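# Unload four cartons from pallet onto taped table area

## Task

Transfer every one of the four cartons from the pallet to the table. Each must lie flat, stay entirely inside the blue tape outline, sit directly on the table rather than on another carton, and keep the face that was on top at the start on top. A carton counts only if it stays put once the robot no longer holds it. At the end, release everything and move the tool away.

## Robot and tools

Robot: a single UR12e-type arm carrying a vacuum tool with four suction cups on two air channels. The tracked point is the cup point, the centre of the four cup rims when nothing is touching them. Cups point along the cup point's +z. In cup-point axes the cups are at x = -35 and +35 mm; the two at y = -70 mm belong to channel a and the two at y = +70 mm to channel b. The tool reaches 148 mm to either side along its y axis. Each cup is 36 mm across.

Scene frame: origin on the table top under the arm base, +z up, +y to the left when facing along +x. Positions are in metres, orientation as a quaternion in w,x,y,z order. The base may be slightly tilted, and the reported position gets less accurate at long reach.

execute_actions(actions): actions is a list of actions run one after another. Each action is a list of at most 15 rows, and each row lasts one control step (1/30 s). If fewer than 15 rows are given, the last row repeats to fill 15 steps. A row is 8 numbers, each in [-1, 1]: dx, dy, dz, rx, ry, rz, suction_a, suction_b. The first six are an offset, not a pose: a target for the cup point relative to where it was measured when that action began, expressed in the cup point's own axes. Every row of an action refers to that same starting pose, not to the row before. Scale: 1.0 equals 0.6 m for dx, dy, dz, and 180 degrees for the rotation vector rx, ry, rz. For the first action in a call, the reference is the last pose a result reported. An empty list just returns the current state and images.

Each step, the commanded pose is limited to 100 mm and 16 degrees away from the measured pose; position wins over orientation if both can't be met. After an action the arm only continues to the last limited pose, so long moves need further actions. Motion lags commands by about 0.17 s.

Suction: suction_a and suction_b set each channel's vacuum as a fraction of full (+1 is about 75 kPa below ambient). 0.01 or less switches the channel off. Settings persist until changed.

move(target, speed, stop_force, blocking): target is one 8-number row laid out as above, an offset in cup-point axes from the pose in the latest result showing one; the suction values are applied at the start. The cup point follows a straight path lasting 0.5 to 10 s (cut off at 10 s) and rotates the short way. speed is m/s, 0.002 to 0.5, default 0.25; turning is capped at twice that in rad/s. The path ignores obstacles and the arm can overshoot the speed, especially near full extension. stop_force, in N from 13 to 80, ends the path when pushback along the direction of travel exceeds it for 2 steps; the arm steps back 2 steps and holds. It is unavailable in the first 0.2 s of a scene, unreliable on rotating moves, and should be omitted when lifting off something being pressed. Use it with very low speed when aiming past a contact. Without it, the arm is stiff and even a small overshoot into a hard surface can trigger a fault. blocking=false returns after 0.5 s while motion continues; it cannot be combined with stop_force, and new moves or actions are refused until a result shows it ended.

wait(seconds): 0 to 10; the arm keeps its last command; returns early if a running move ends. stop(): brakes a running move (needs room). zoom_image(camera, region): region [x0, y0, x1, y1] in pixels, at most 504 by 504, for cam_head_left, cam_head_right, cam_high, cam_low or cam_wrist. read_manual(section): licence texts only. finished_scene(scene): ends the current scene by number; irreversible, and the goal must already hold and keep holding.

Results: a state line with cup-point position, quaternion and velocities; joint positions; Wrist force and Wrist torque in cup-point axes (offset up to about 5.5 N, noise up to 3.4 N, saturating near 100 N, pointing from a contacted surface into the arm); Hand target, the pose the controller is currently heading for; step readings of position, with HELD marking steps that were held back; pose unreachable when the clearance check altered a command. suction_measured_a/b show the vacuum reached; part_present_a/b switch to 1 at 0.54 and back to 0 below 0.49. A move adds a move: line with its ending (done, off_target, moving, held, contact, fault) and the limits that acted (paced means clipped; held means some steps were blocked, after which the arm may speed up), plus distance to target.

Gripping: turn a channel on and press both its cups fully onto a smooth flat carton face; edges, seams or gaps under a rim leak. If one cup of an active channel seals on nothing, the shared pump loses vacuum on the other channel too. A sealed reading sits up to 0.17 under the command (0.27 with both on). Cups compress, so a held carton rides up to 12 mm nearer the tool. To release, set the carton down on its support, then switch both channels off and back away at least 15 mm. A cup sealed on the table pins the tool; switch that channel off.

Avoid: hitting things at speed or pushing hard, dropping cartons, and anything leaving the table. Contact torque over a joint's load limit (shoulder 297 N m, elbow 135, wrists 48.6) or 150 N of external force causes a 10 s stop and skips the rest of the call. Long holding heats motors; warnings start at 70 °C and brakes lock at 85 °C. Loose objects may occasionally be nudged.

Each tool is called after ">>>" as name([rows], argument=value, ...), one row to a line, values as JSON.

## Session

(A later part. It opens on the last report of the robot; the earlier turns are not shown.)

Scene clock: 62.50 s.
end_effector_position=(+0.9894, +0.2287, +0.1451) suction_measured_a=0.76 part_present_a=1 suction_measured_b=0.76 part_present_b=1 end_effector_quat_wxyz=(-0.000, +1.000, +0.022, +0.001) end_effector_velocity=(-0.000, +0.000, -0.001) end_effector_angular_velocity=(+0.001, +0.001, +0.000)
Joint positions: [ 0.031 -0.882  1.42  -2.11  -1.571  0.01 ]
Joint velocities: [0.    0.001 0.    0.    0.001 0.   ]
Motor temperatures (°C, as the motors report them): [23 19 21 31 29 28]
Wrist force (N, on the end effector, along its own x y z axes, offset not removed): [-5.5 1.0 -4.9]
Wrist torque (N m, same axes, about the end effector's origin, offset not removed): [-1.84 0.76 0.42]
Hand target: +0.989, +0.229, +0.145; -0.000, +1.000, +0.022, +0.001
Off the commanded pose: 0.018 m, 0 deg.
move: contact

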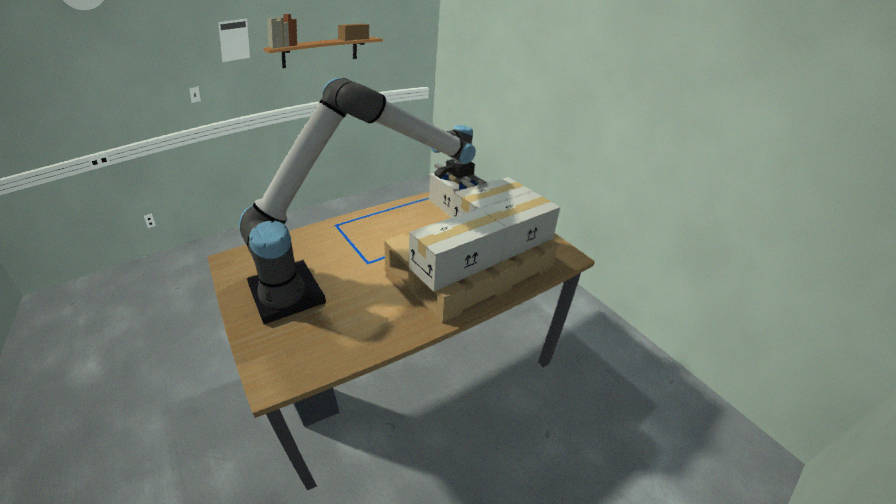

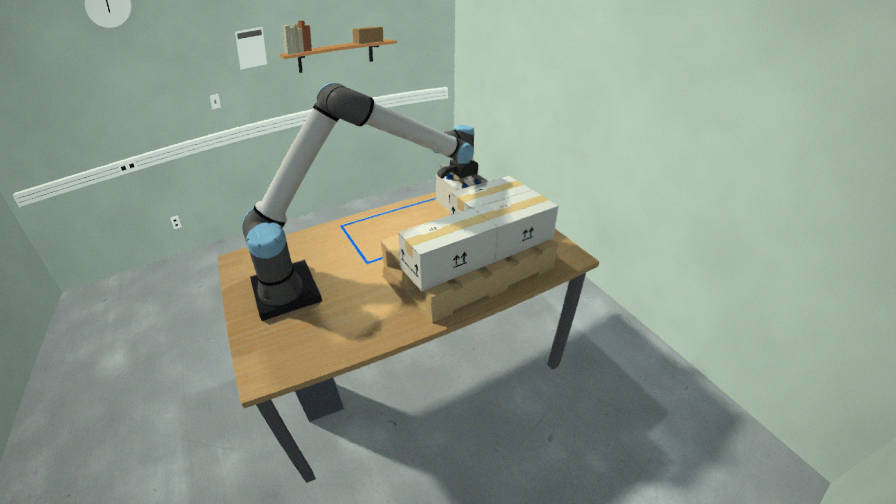

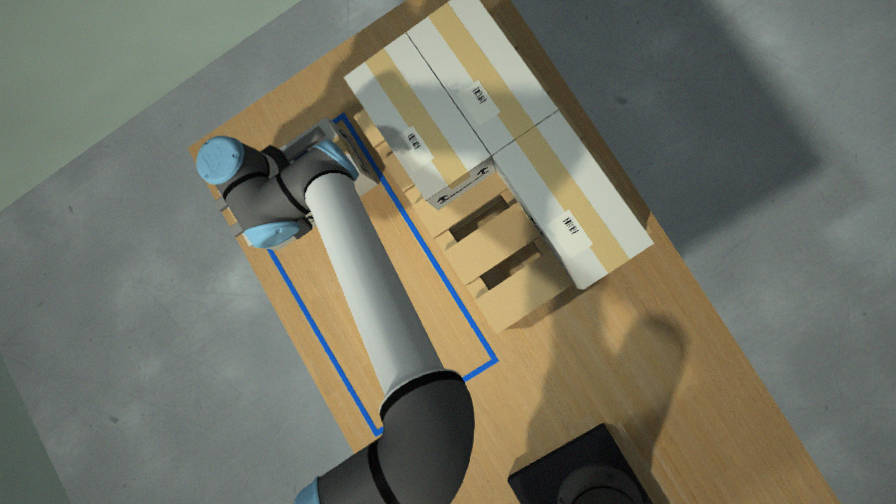

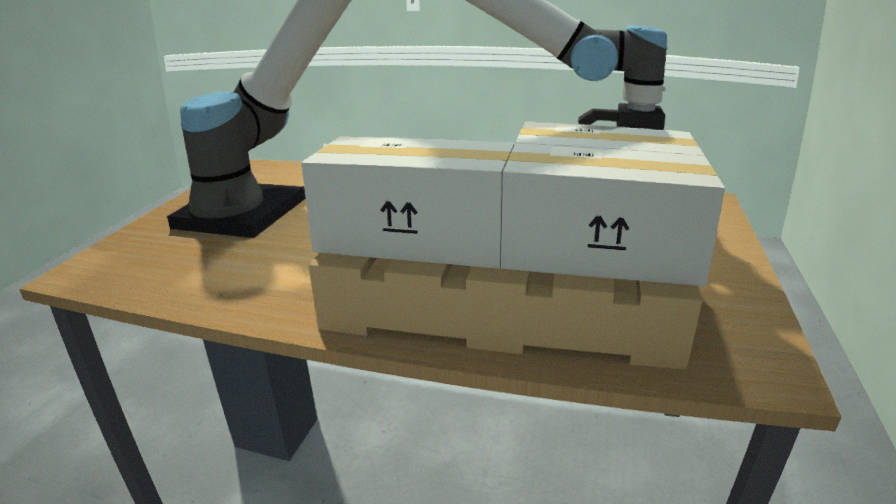

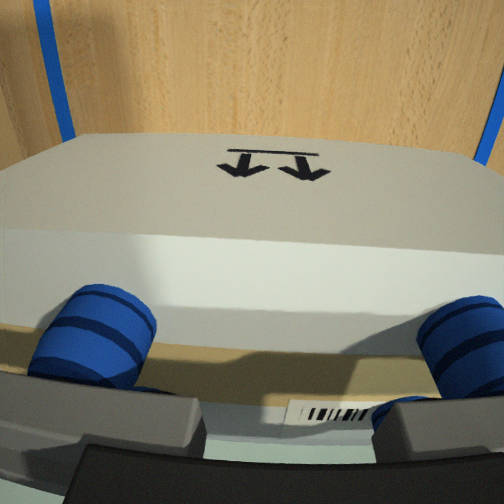

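>>> execute_actions([
  [[0,0,-0.005,0,0,0,0,0]],
])

>>> move(target=[0,0,-0.32,0,0,0,0,0], speed=0.35)

>>> move(target=[-0.165,0.555,-0.08,0,0,-0.509,0,0], speed=0.5)

Scene clock: 70.43 s.
end_effector_position=(+0.9894, +0.2287, +0.1480) suction_measured_a=0.01 part_present_a=0 suction_measured_b=0.01 part_present_b=0 end_effector_quat_wxyz=(-0.000, +1.000, +0.022, +0.001) end_effector_velocity=(-0.000, +0.000, +0.001) end_effector_angular_velocity=(-0.001, -0.000, +0.000)
Joint positions: [ 0.031 -0.884  1.419 -2.107 -1.571  0.01 ]
Joint velocities: [ 0.001 -0.001 -0.     0.001 -0.001  0.   ]
Motor temperatures (°C, as the motors report them): [23 19 21 31 29 28]
Wrist force (N, on the end effector, along its own x y z axes, offset not removed): [-2.4 0.3 -44.9]
Wrist torque (N m, same axes, about the end effector's origin, offset not removed): [-0.06 0.01 0.08]
Hand target: +0.989, +0.229, +0.148; -0.000, +1.000, +0.022, +0.001
Off the commanded pose: 0.000 m, 0 deg.
Step readings (end_effector_position):
0: (+0.9894, +0.2287, +0.1452)
1: (+0.9894, +0.2287, +0.1452)
2: (+0.9893, +0.2287, +0.1455)
4: (+0.9895, +0.2287, +0.1469)
8: (+0.9895, +0.2287, +0.1479)
15: end_effector_position above

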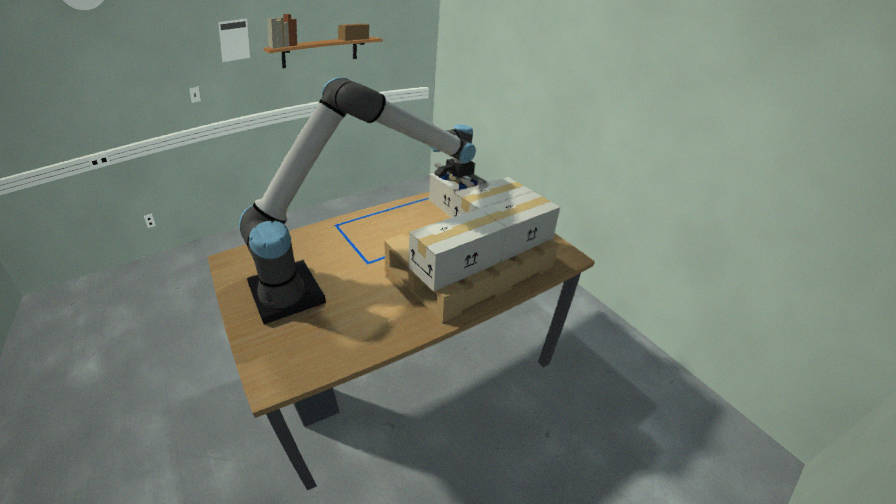

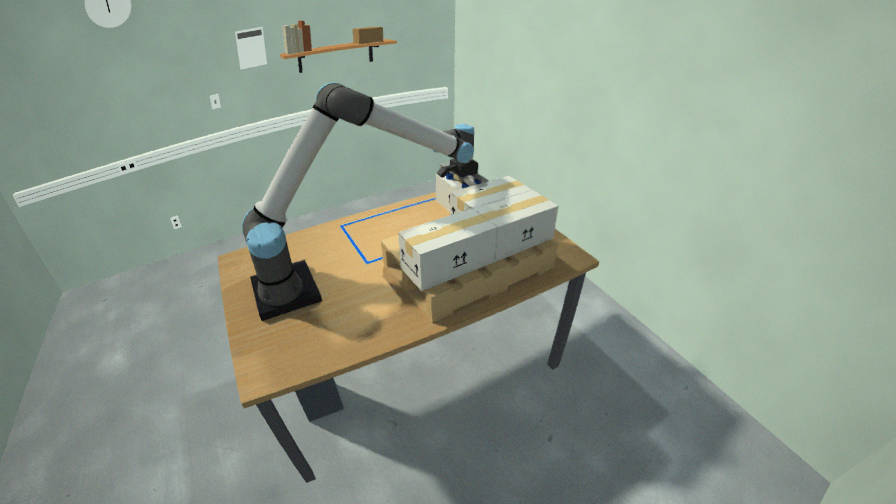

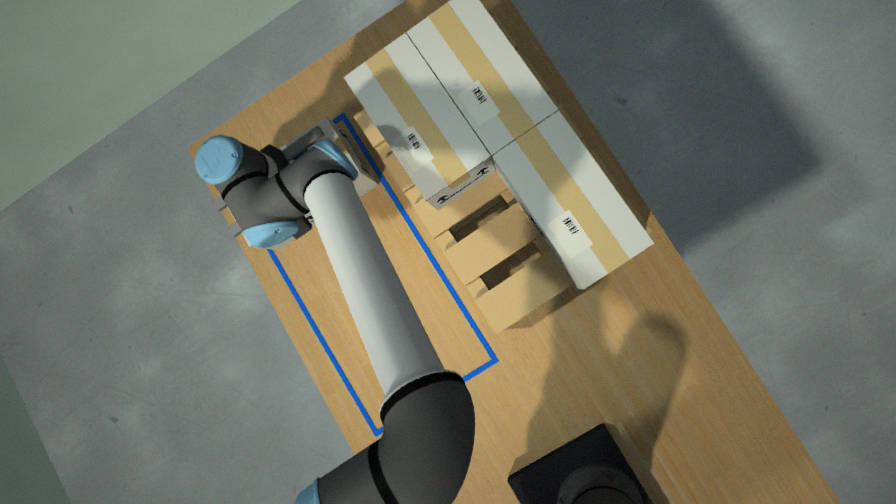

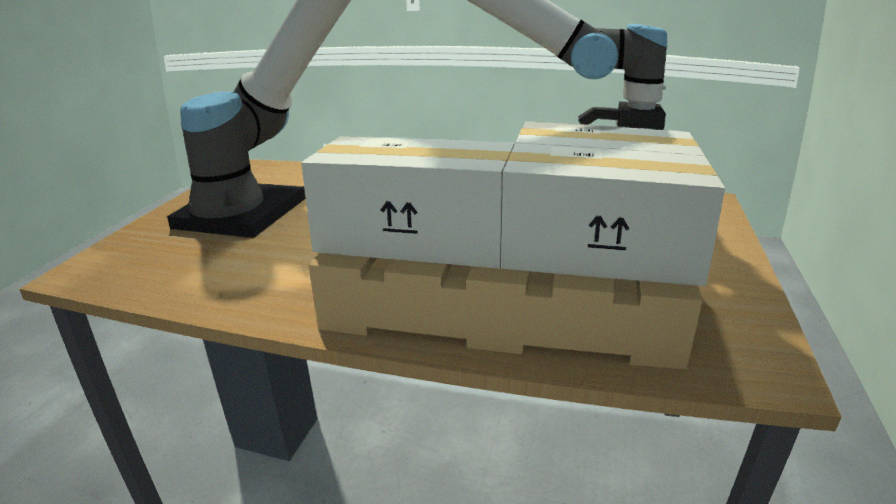

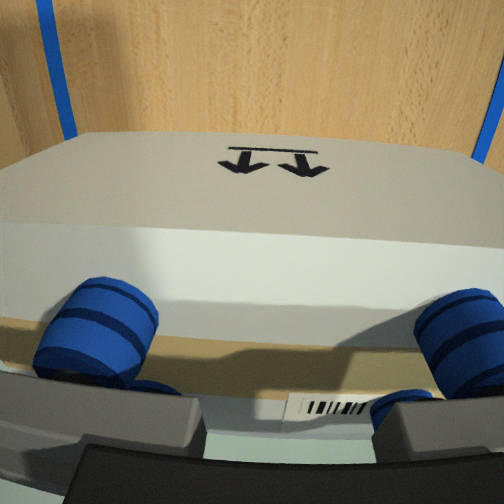

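Scene clock: 71.73 s.
end_effector_position=(+0.9892, +0.2285, +0.3397) suction_measured_a=0.01 part_present_a=0 suction_measured_b=0.01 part_present_b=0 end_effector_quat_wxyz=(-0.000, +1.000, +0.022, +0.001) end_effector_velocity=(+0.000, -0.000, +0.003) end_effector_angular_velocity=(+0.001, +0.000, -0.001)
Joint positions: [ 0.031 -1.008  1.262 -1.827 -1.571  0.01 ]
Joint velocities: [-0.001 -0.001 -0.004  0.005  0.001  0.   ]
Motor temperatures (°C, as the motors report them): [23 19 21 31 29 28]
Wrist force (N, on the end effector, along its own x y z axes, offset not removed): [-2.5 0.2 -1.9]
Wrist torque (N m, same axes, about the end effector's origin, offset not removed): [-0.04 0.18 0.17]
Hand target: +0.989, +0.228, +0.340; -0.000, +1.000, +0.022, +0.001
Off the commanded pose: 0.000 m, 0 deg.
move: done

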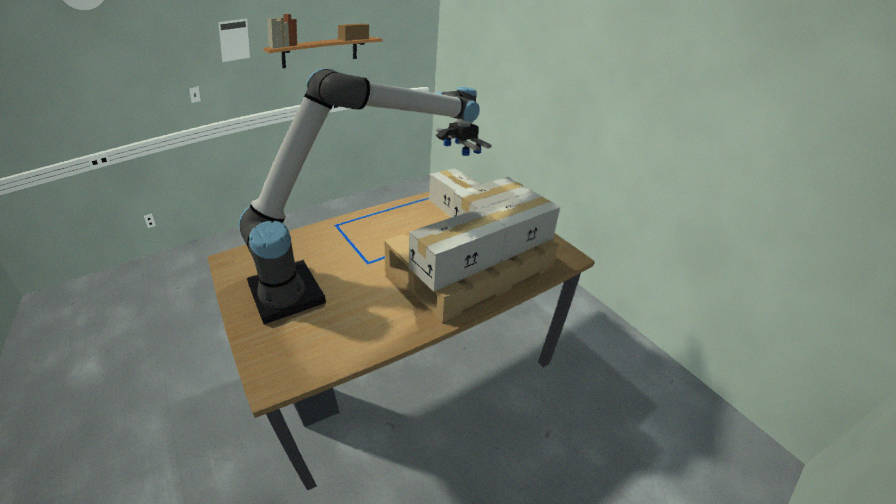

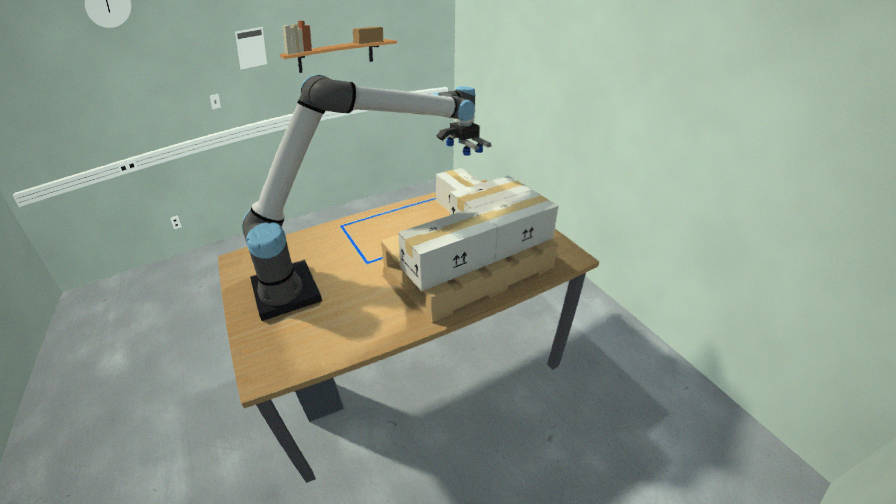

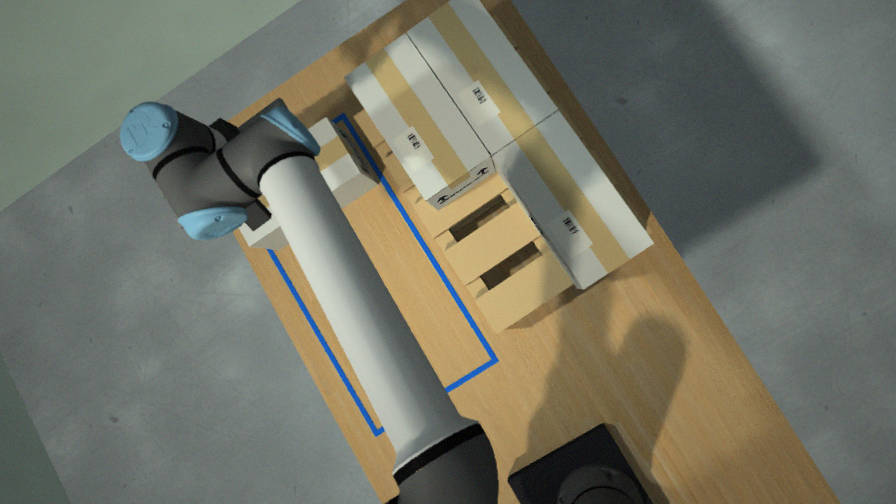

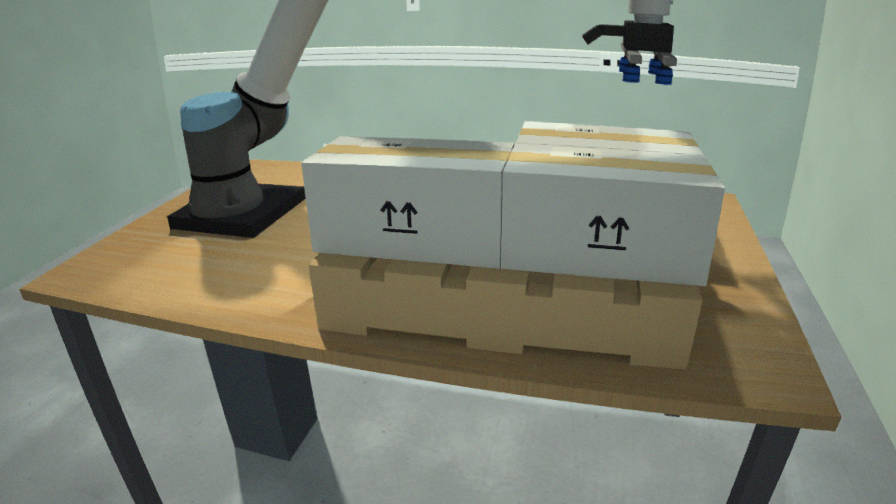

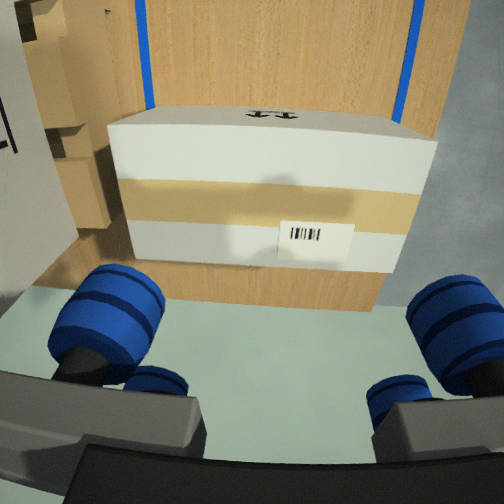

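Scene clock: 74.07 s.
end_effector_position=(+0.9052, -0.1082, +0.3871) suction_measured_a=0.01 part_present_a=0 suction_measured_b=0.01 part_present_b=0 end_effector_quat_wxyz=(+0.000, +0.682, +0.732, +0.001) end_effector_velocity=(-0.000, -0.003, +0.000) end_effector_angular_velocity=(+0.002, -0.000, +0.015)
Joint positions: [-0.334 -1.199  1.462 -1.835 -1.571 -1.953]
Joint velocities: [-0.004 -0.    -0.     0.001  0.002 -0.018]
Motor temperatures (°C, as the motors report them): [23 19 21 31 29 28]
Wrist force (N, on the end effector, along its own x y z axes, offset not removed): [-1.1 -1.3 -3.1]
Wrist torque (N m, same axes, about the end effector's origin, offset not removed): [-0.26 0.03 0.09]
Hand target: +0.905, -0.108, +0.387; +0.000, +0.681, +0.732, +0.001
Off the commanded pose: 0.000 m, 0 deg.
move: done

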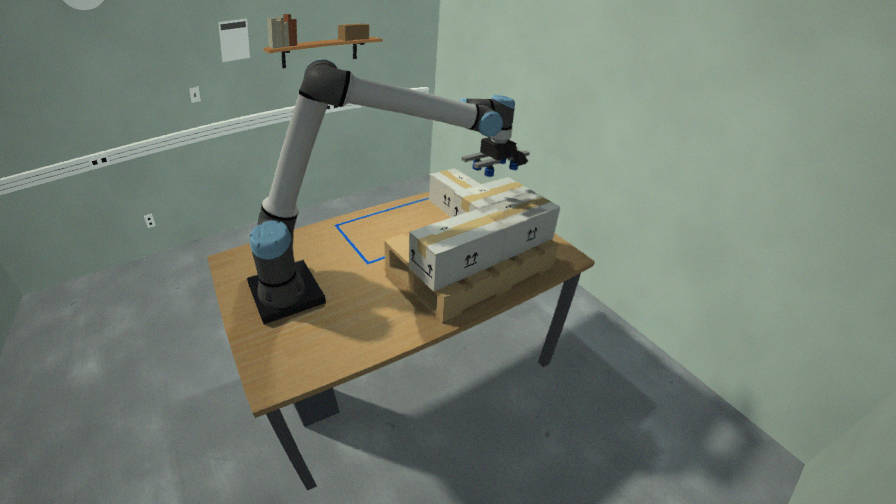

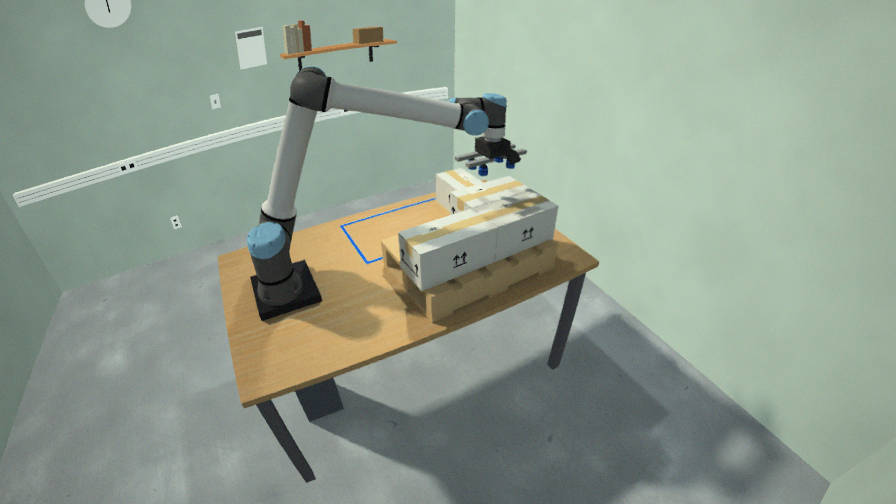

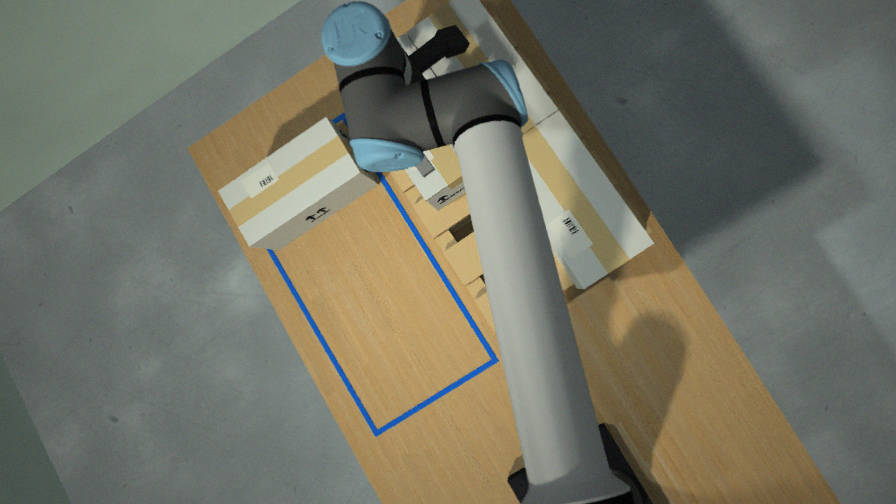

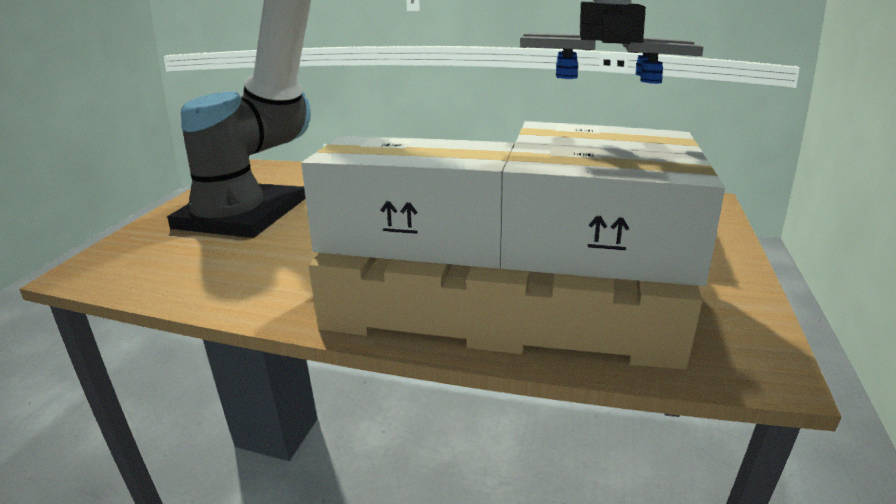

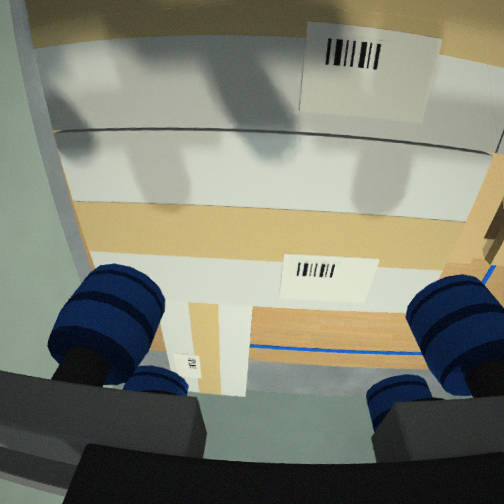

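>>> move(target=[-0.016,0,0.155,0,0,0,0,0], speed=0.25)

>>> move(target=[0,0,0.031,0,0,0,0,0], speed=0.06)

>>> execute_actions([
  [[0,0,0,0,0,0,1,1]],
  [[0,0,-0.01,0,0,0,1,1]],
])

Scene clock: 87.83 s.
end_effector_position=(+0.9059, -0.1177, +0.2945) suction_measured_a=0.01 part_present_a=0 suction_measured_b=0.01 part_present_b=0 end_effector_quat_wxyz=(+0.000, +0.682, +0.732, +0.001) end_effector_velocity=(-0.000, -0.001, -0.002) end_effector_angular_velocity=(-0.000, -0.001, -0.000)
Joint positions: [-0.344 -1.146  1.557 -1.984 -1.571 -1.963]
Joint velocities: [-0.001  0.001  0.002 -0.004  0.    -0.   ]
Motor temperatures (°C, as the motors report them): [23 19 21 31 29 28]
Wrist force (N, on the end effector, along its own x y z axes, offset not removed): [-1.4 -2.0 0.0]
Wrist torque (N m, same axes, about the end effector's origin, offset not removed): [-0.33 0.16 0.06]
Hand target: +0.906, -0.118, +0.294; +0.000, +0.682, +0.732, +0.001
Off the commanded pose: 0.000 m, 0 deg.
move: done

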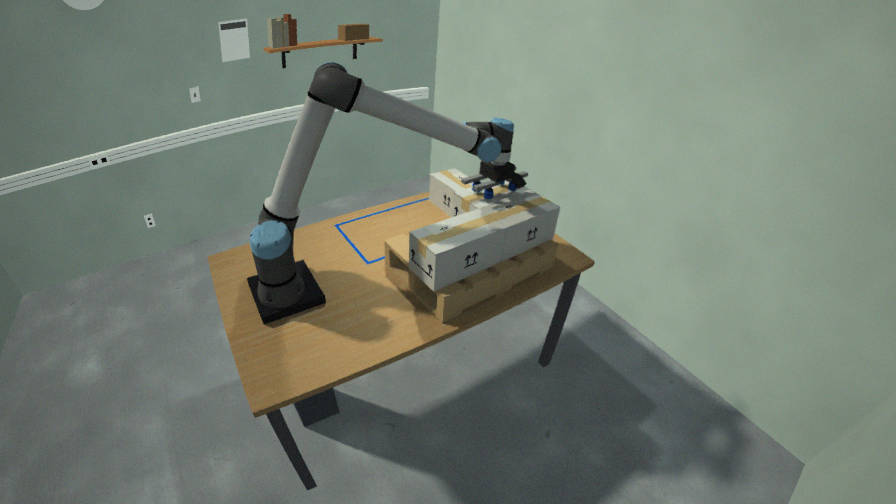

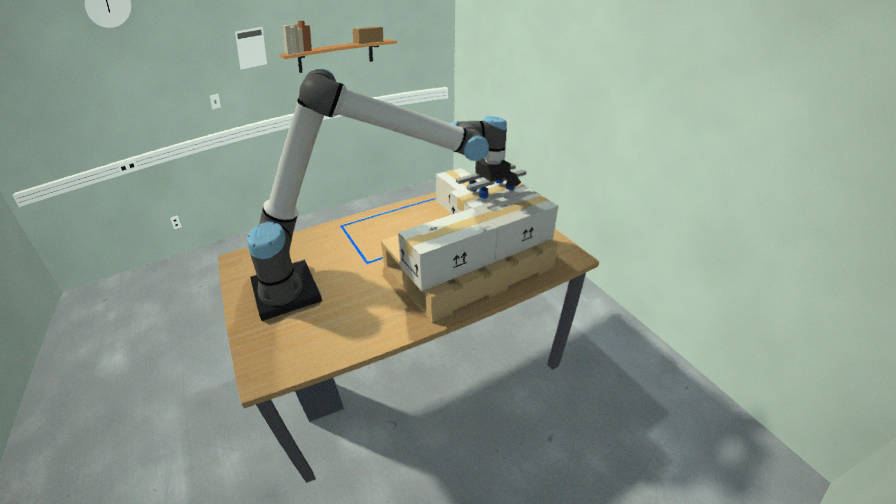

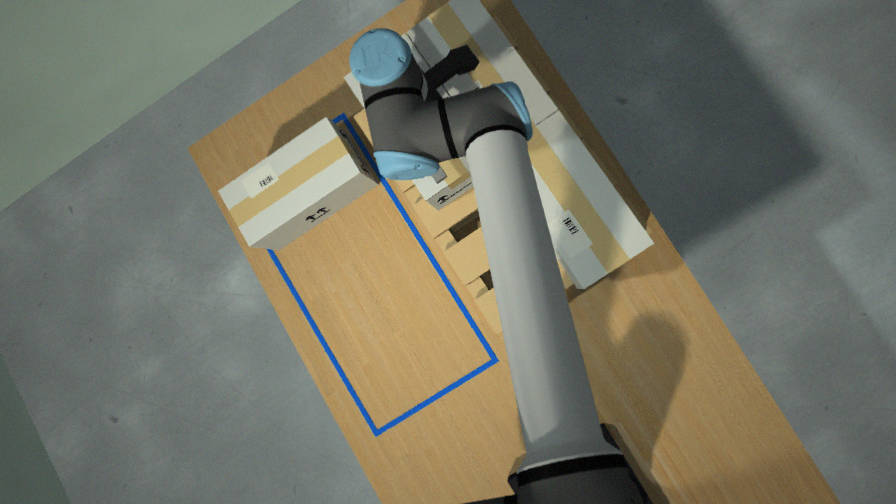

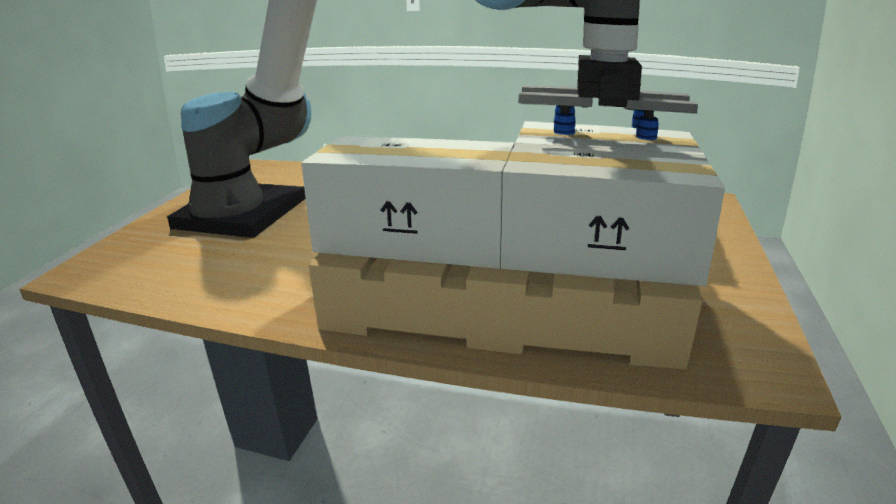

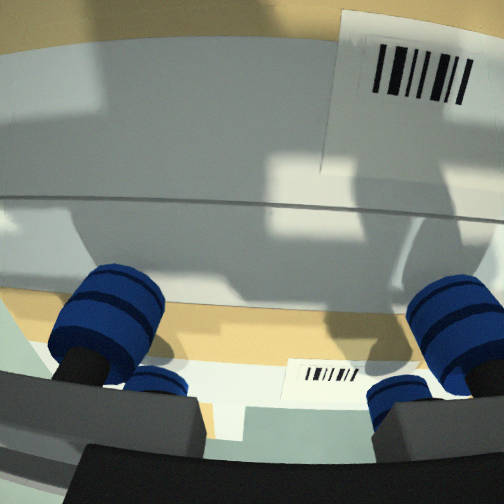

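Scene clock: 88.70 s.
end_effector_position=(+0.9059, -0.1177, +0.2763) suction_measured_a=0.01 part_present_a=0 suction_measured_b=0.01 part_present_b=0 end_effector_quat_wxyz=(+0.000, +0.682, +0.732, +0.001) end_effector_velocity=(-0.000, +0.001, -0.003) end_effector_angular_velocity=(+0.001, +0.001, +0.000)
Joint positions: [-0.344 -1.133  1.574 -2.013 -1.571 -1.963]
Joint velocities: [ 0.     0.002  0.003 -0.004  0.     0.   ]
Motor temperatures (°C, as the motors report them): [23 19 21 31 29 28]
Wrist force (N, on the end effector, along its own x y z axes, offset not removed): [3.1 -3.1 -24.0]
Wrist torque (N m, same axes, about the end effector's origin, offset not removed): [-0.38 -0.43 0.06]
Hand target: +0.906, -0.118, +0.276; +0.000, +0.682, +0.732, +0.001
Off the commanded pose: 0.000 m, 0 deg.
move: done

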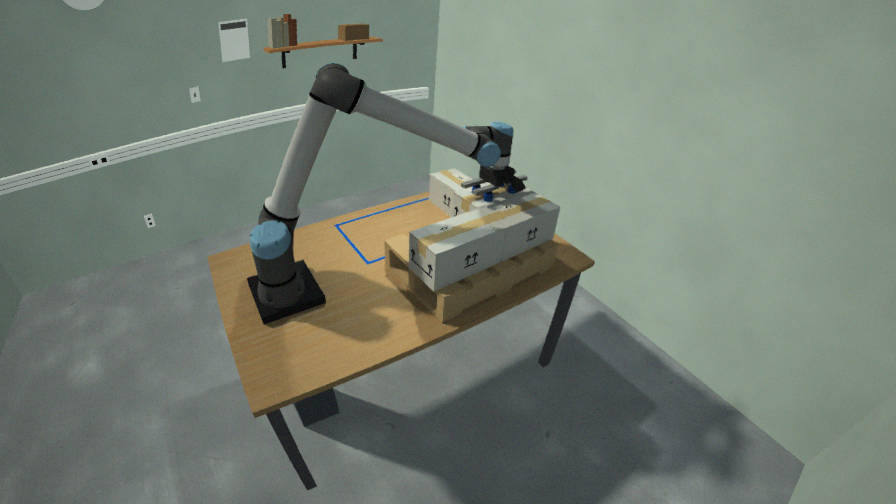

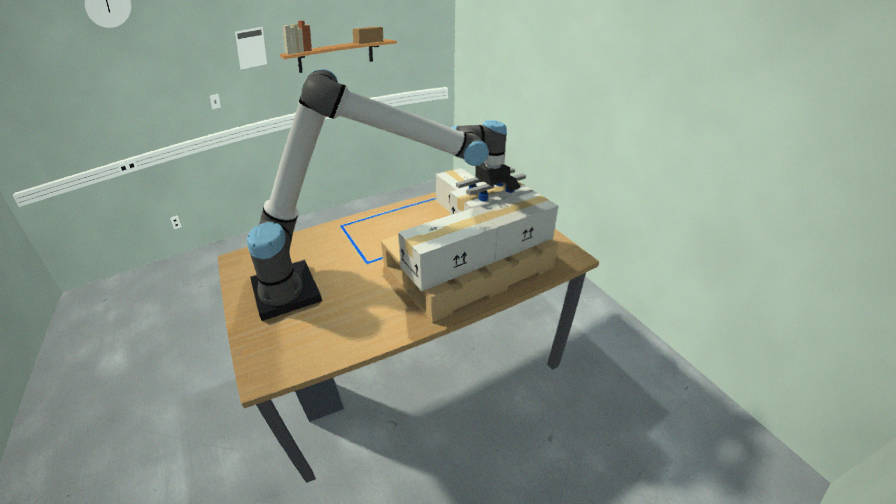

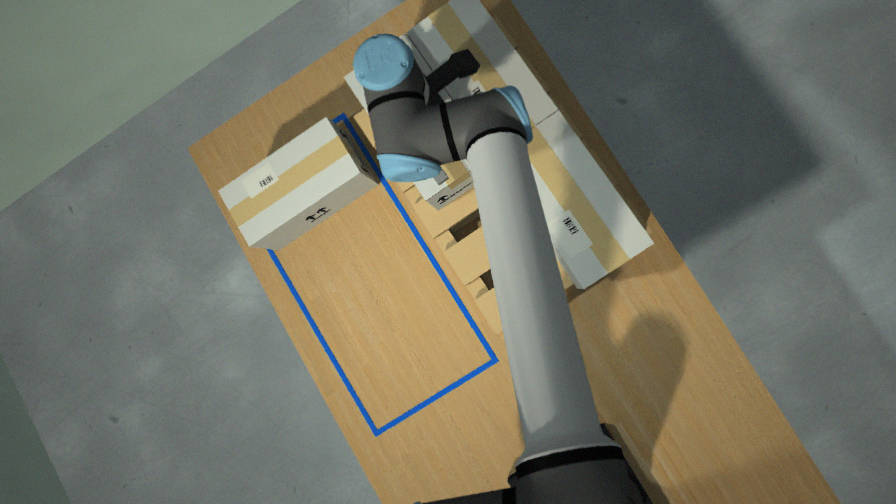

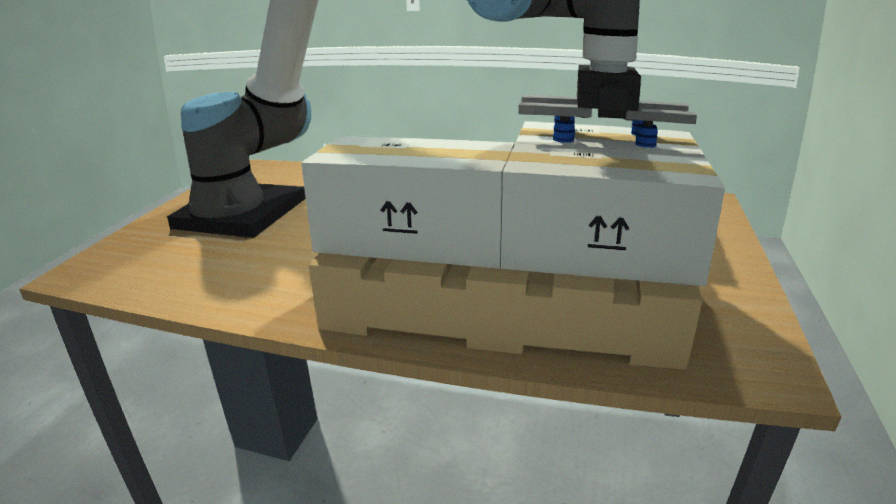

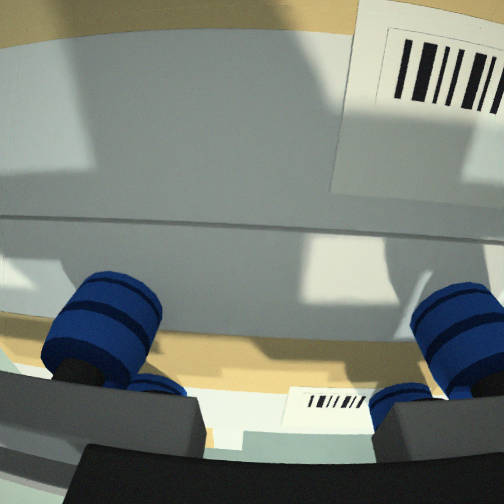

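Scene clock: 89.70 s.
end_effector_position=(+0.9059, -0.1177, +0.2818) suction_measured_a=0.73 part_present_a=1 suction_measured_b=0.73 part_present_b=1 end_effector_quat_wxyz=(+0.000, +0.682, +0.732, +0.001) end_effector_velocity=(-0.000, +0.000, +0.001) end_effector_angular_velocity=(+0.001, +0.001, -0.000)
Joint positions: [-0.344 -1.137  1.569 -2.003 -1.571 -1.963]
Joint velocities: [-0.    -0.001 -0.001  0.002  0.001 -0.   ]
Motor temperatures (°C, as the motors report them): [23 19 21 31 29 28]
Wrist force (N, on the end effector, along its own x y z axes, offset not removed): [-1.5 0.2 20.3]
Wrist torque (N m, same axes, about the end effector's origin, offset not removed): [-0.47 -0.02 0.10]
Hand target: +0.906, -0.118, +0.282; +0.000, +0.682, +0.732, +0.001
Off the commanded pose: 0.000 m, 0 deg.
Step readings (end_effector_position; steps 1 to 15: 1st action; 16 to 30: 2nd action):
0: (+0.9059, -0.1177, +0.2763)
1: (+0.9059, -0.1177, +0.2762)
2: (+0.9059, -0.1177, +0.2761)
4: (+0.9058, -0.1177, +0.2760)
8: (+0.9058, -0.1176, +0.2758)
15: (+0.9059, -0.1177, +0.2760)
16: (+0.9059, -0.1177, +0.2761)
17: (+0.9059, -0.1177, +0.2768)
19: (+0.9059, -0.1177, +0.2789)
23: (+0.9059, -0.1177, +0.2809)
30: end_effector_position above

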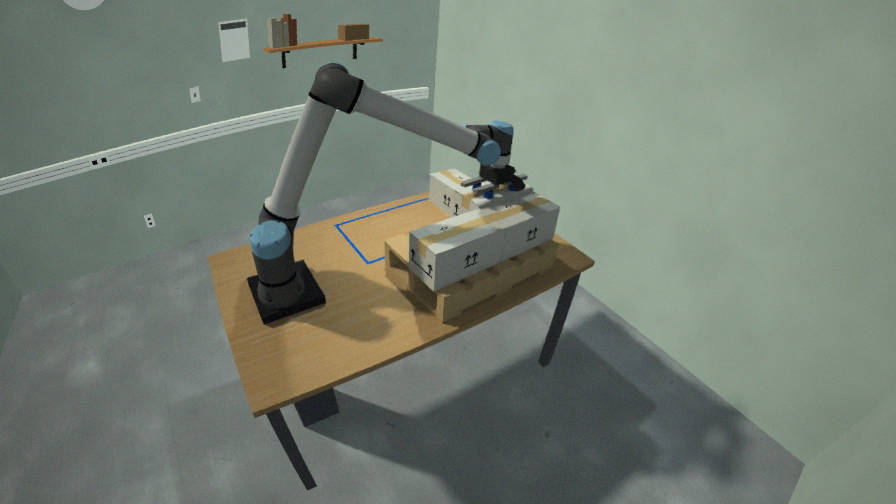

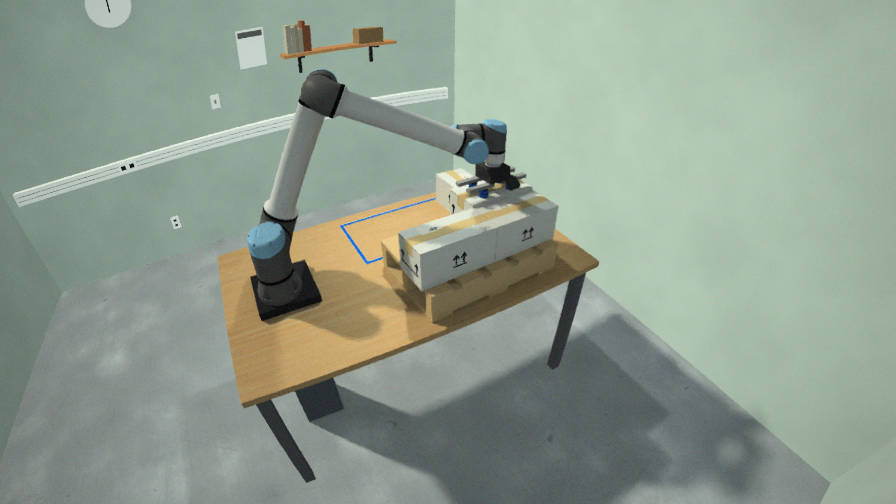

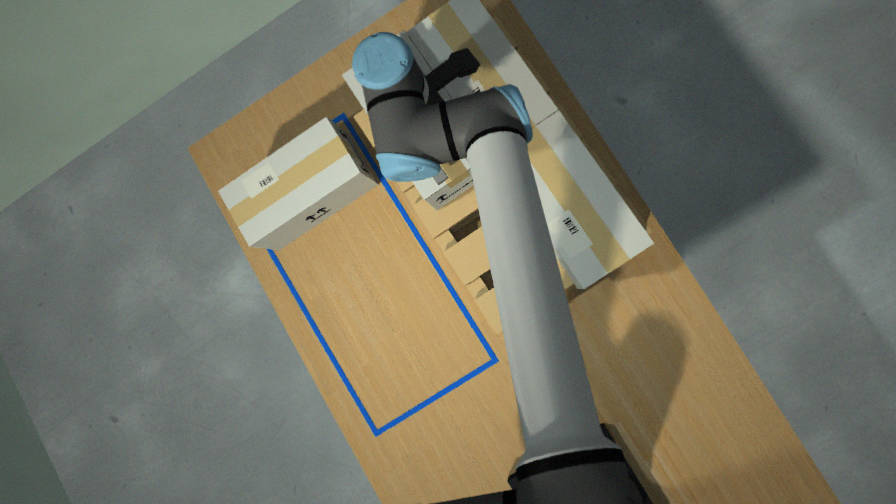

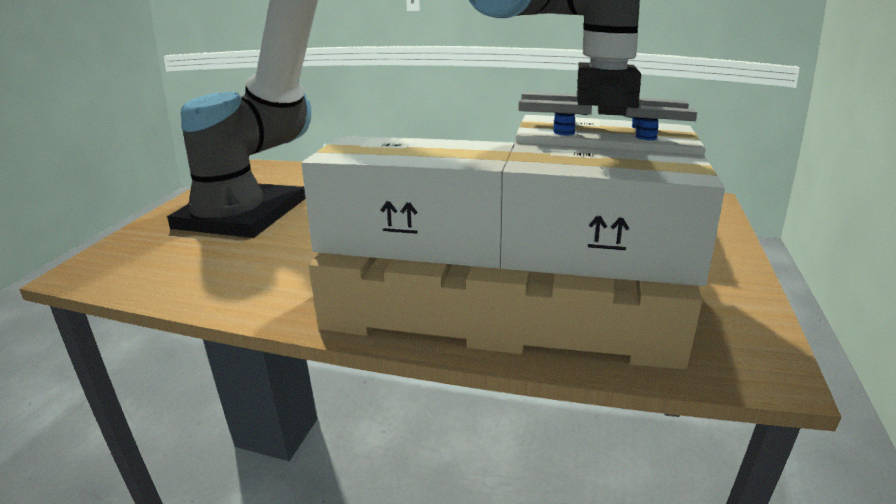

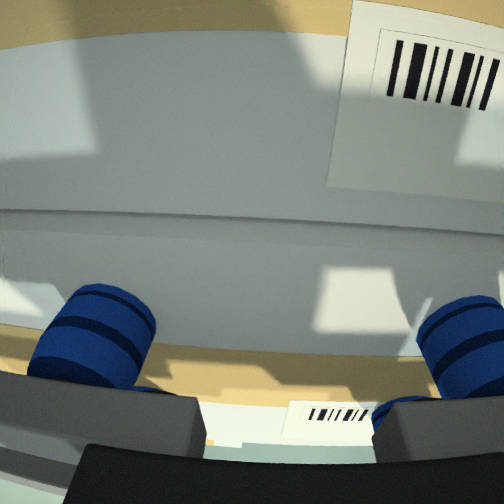

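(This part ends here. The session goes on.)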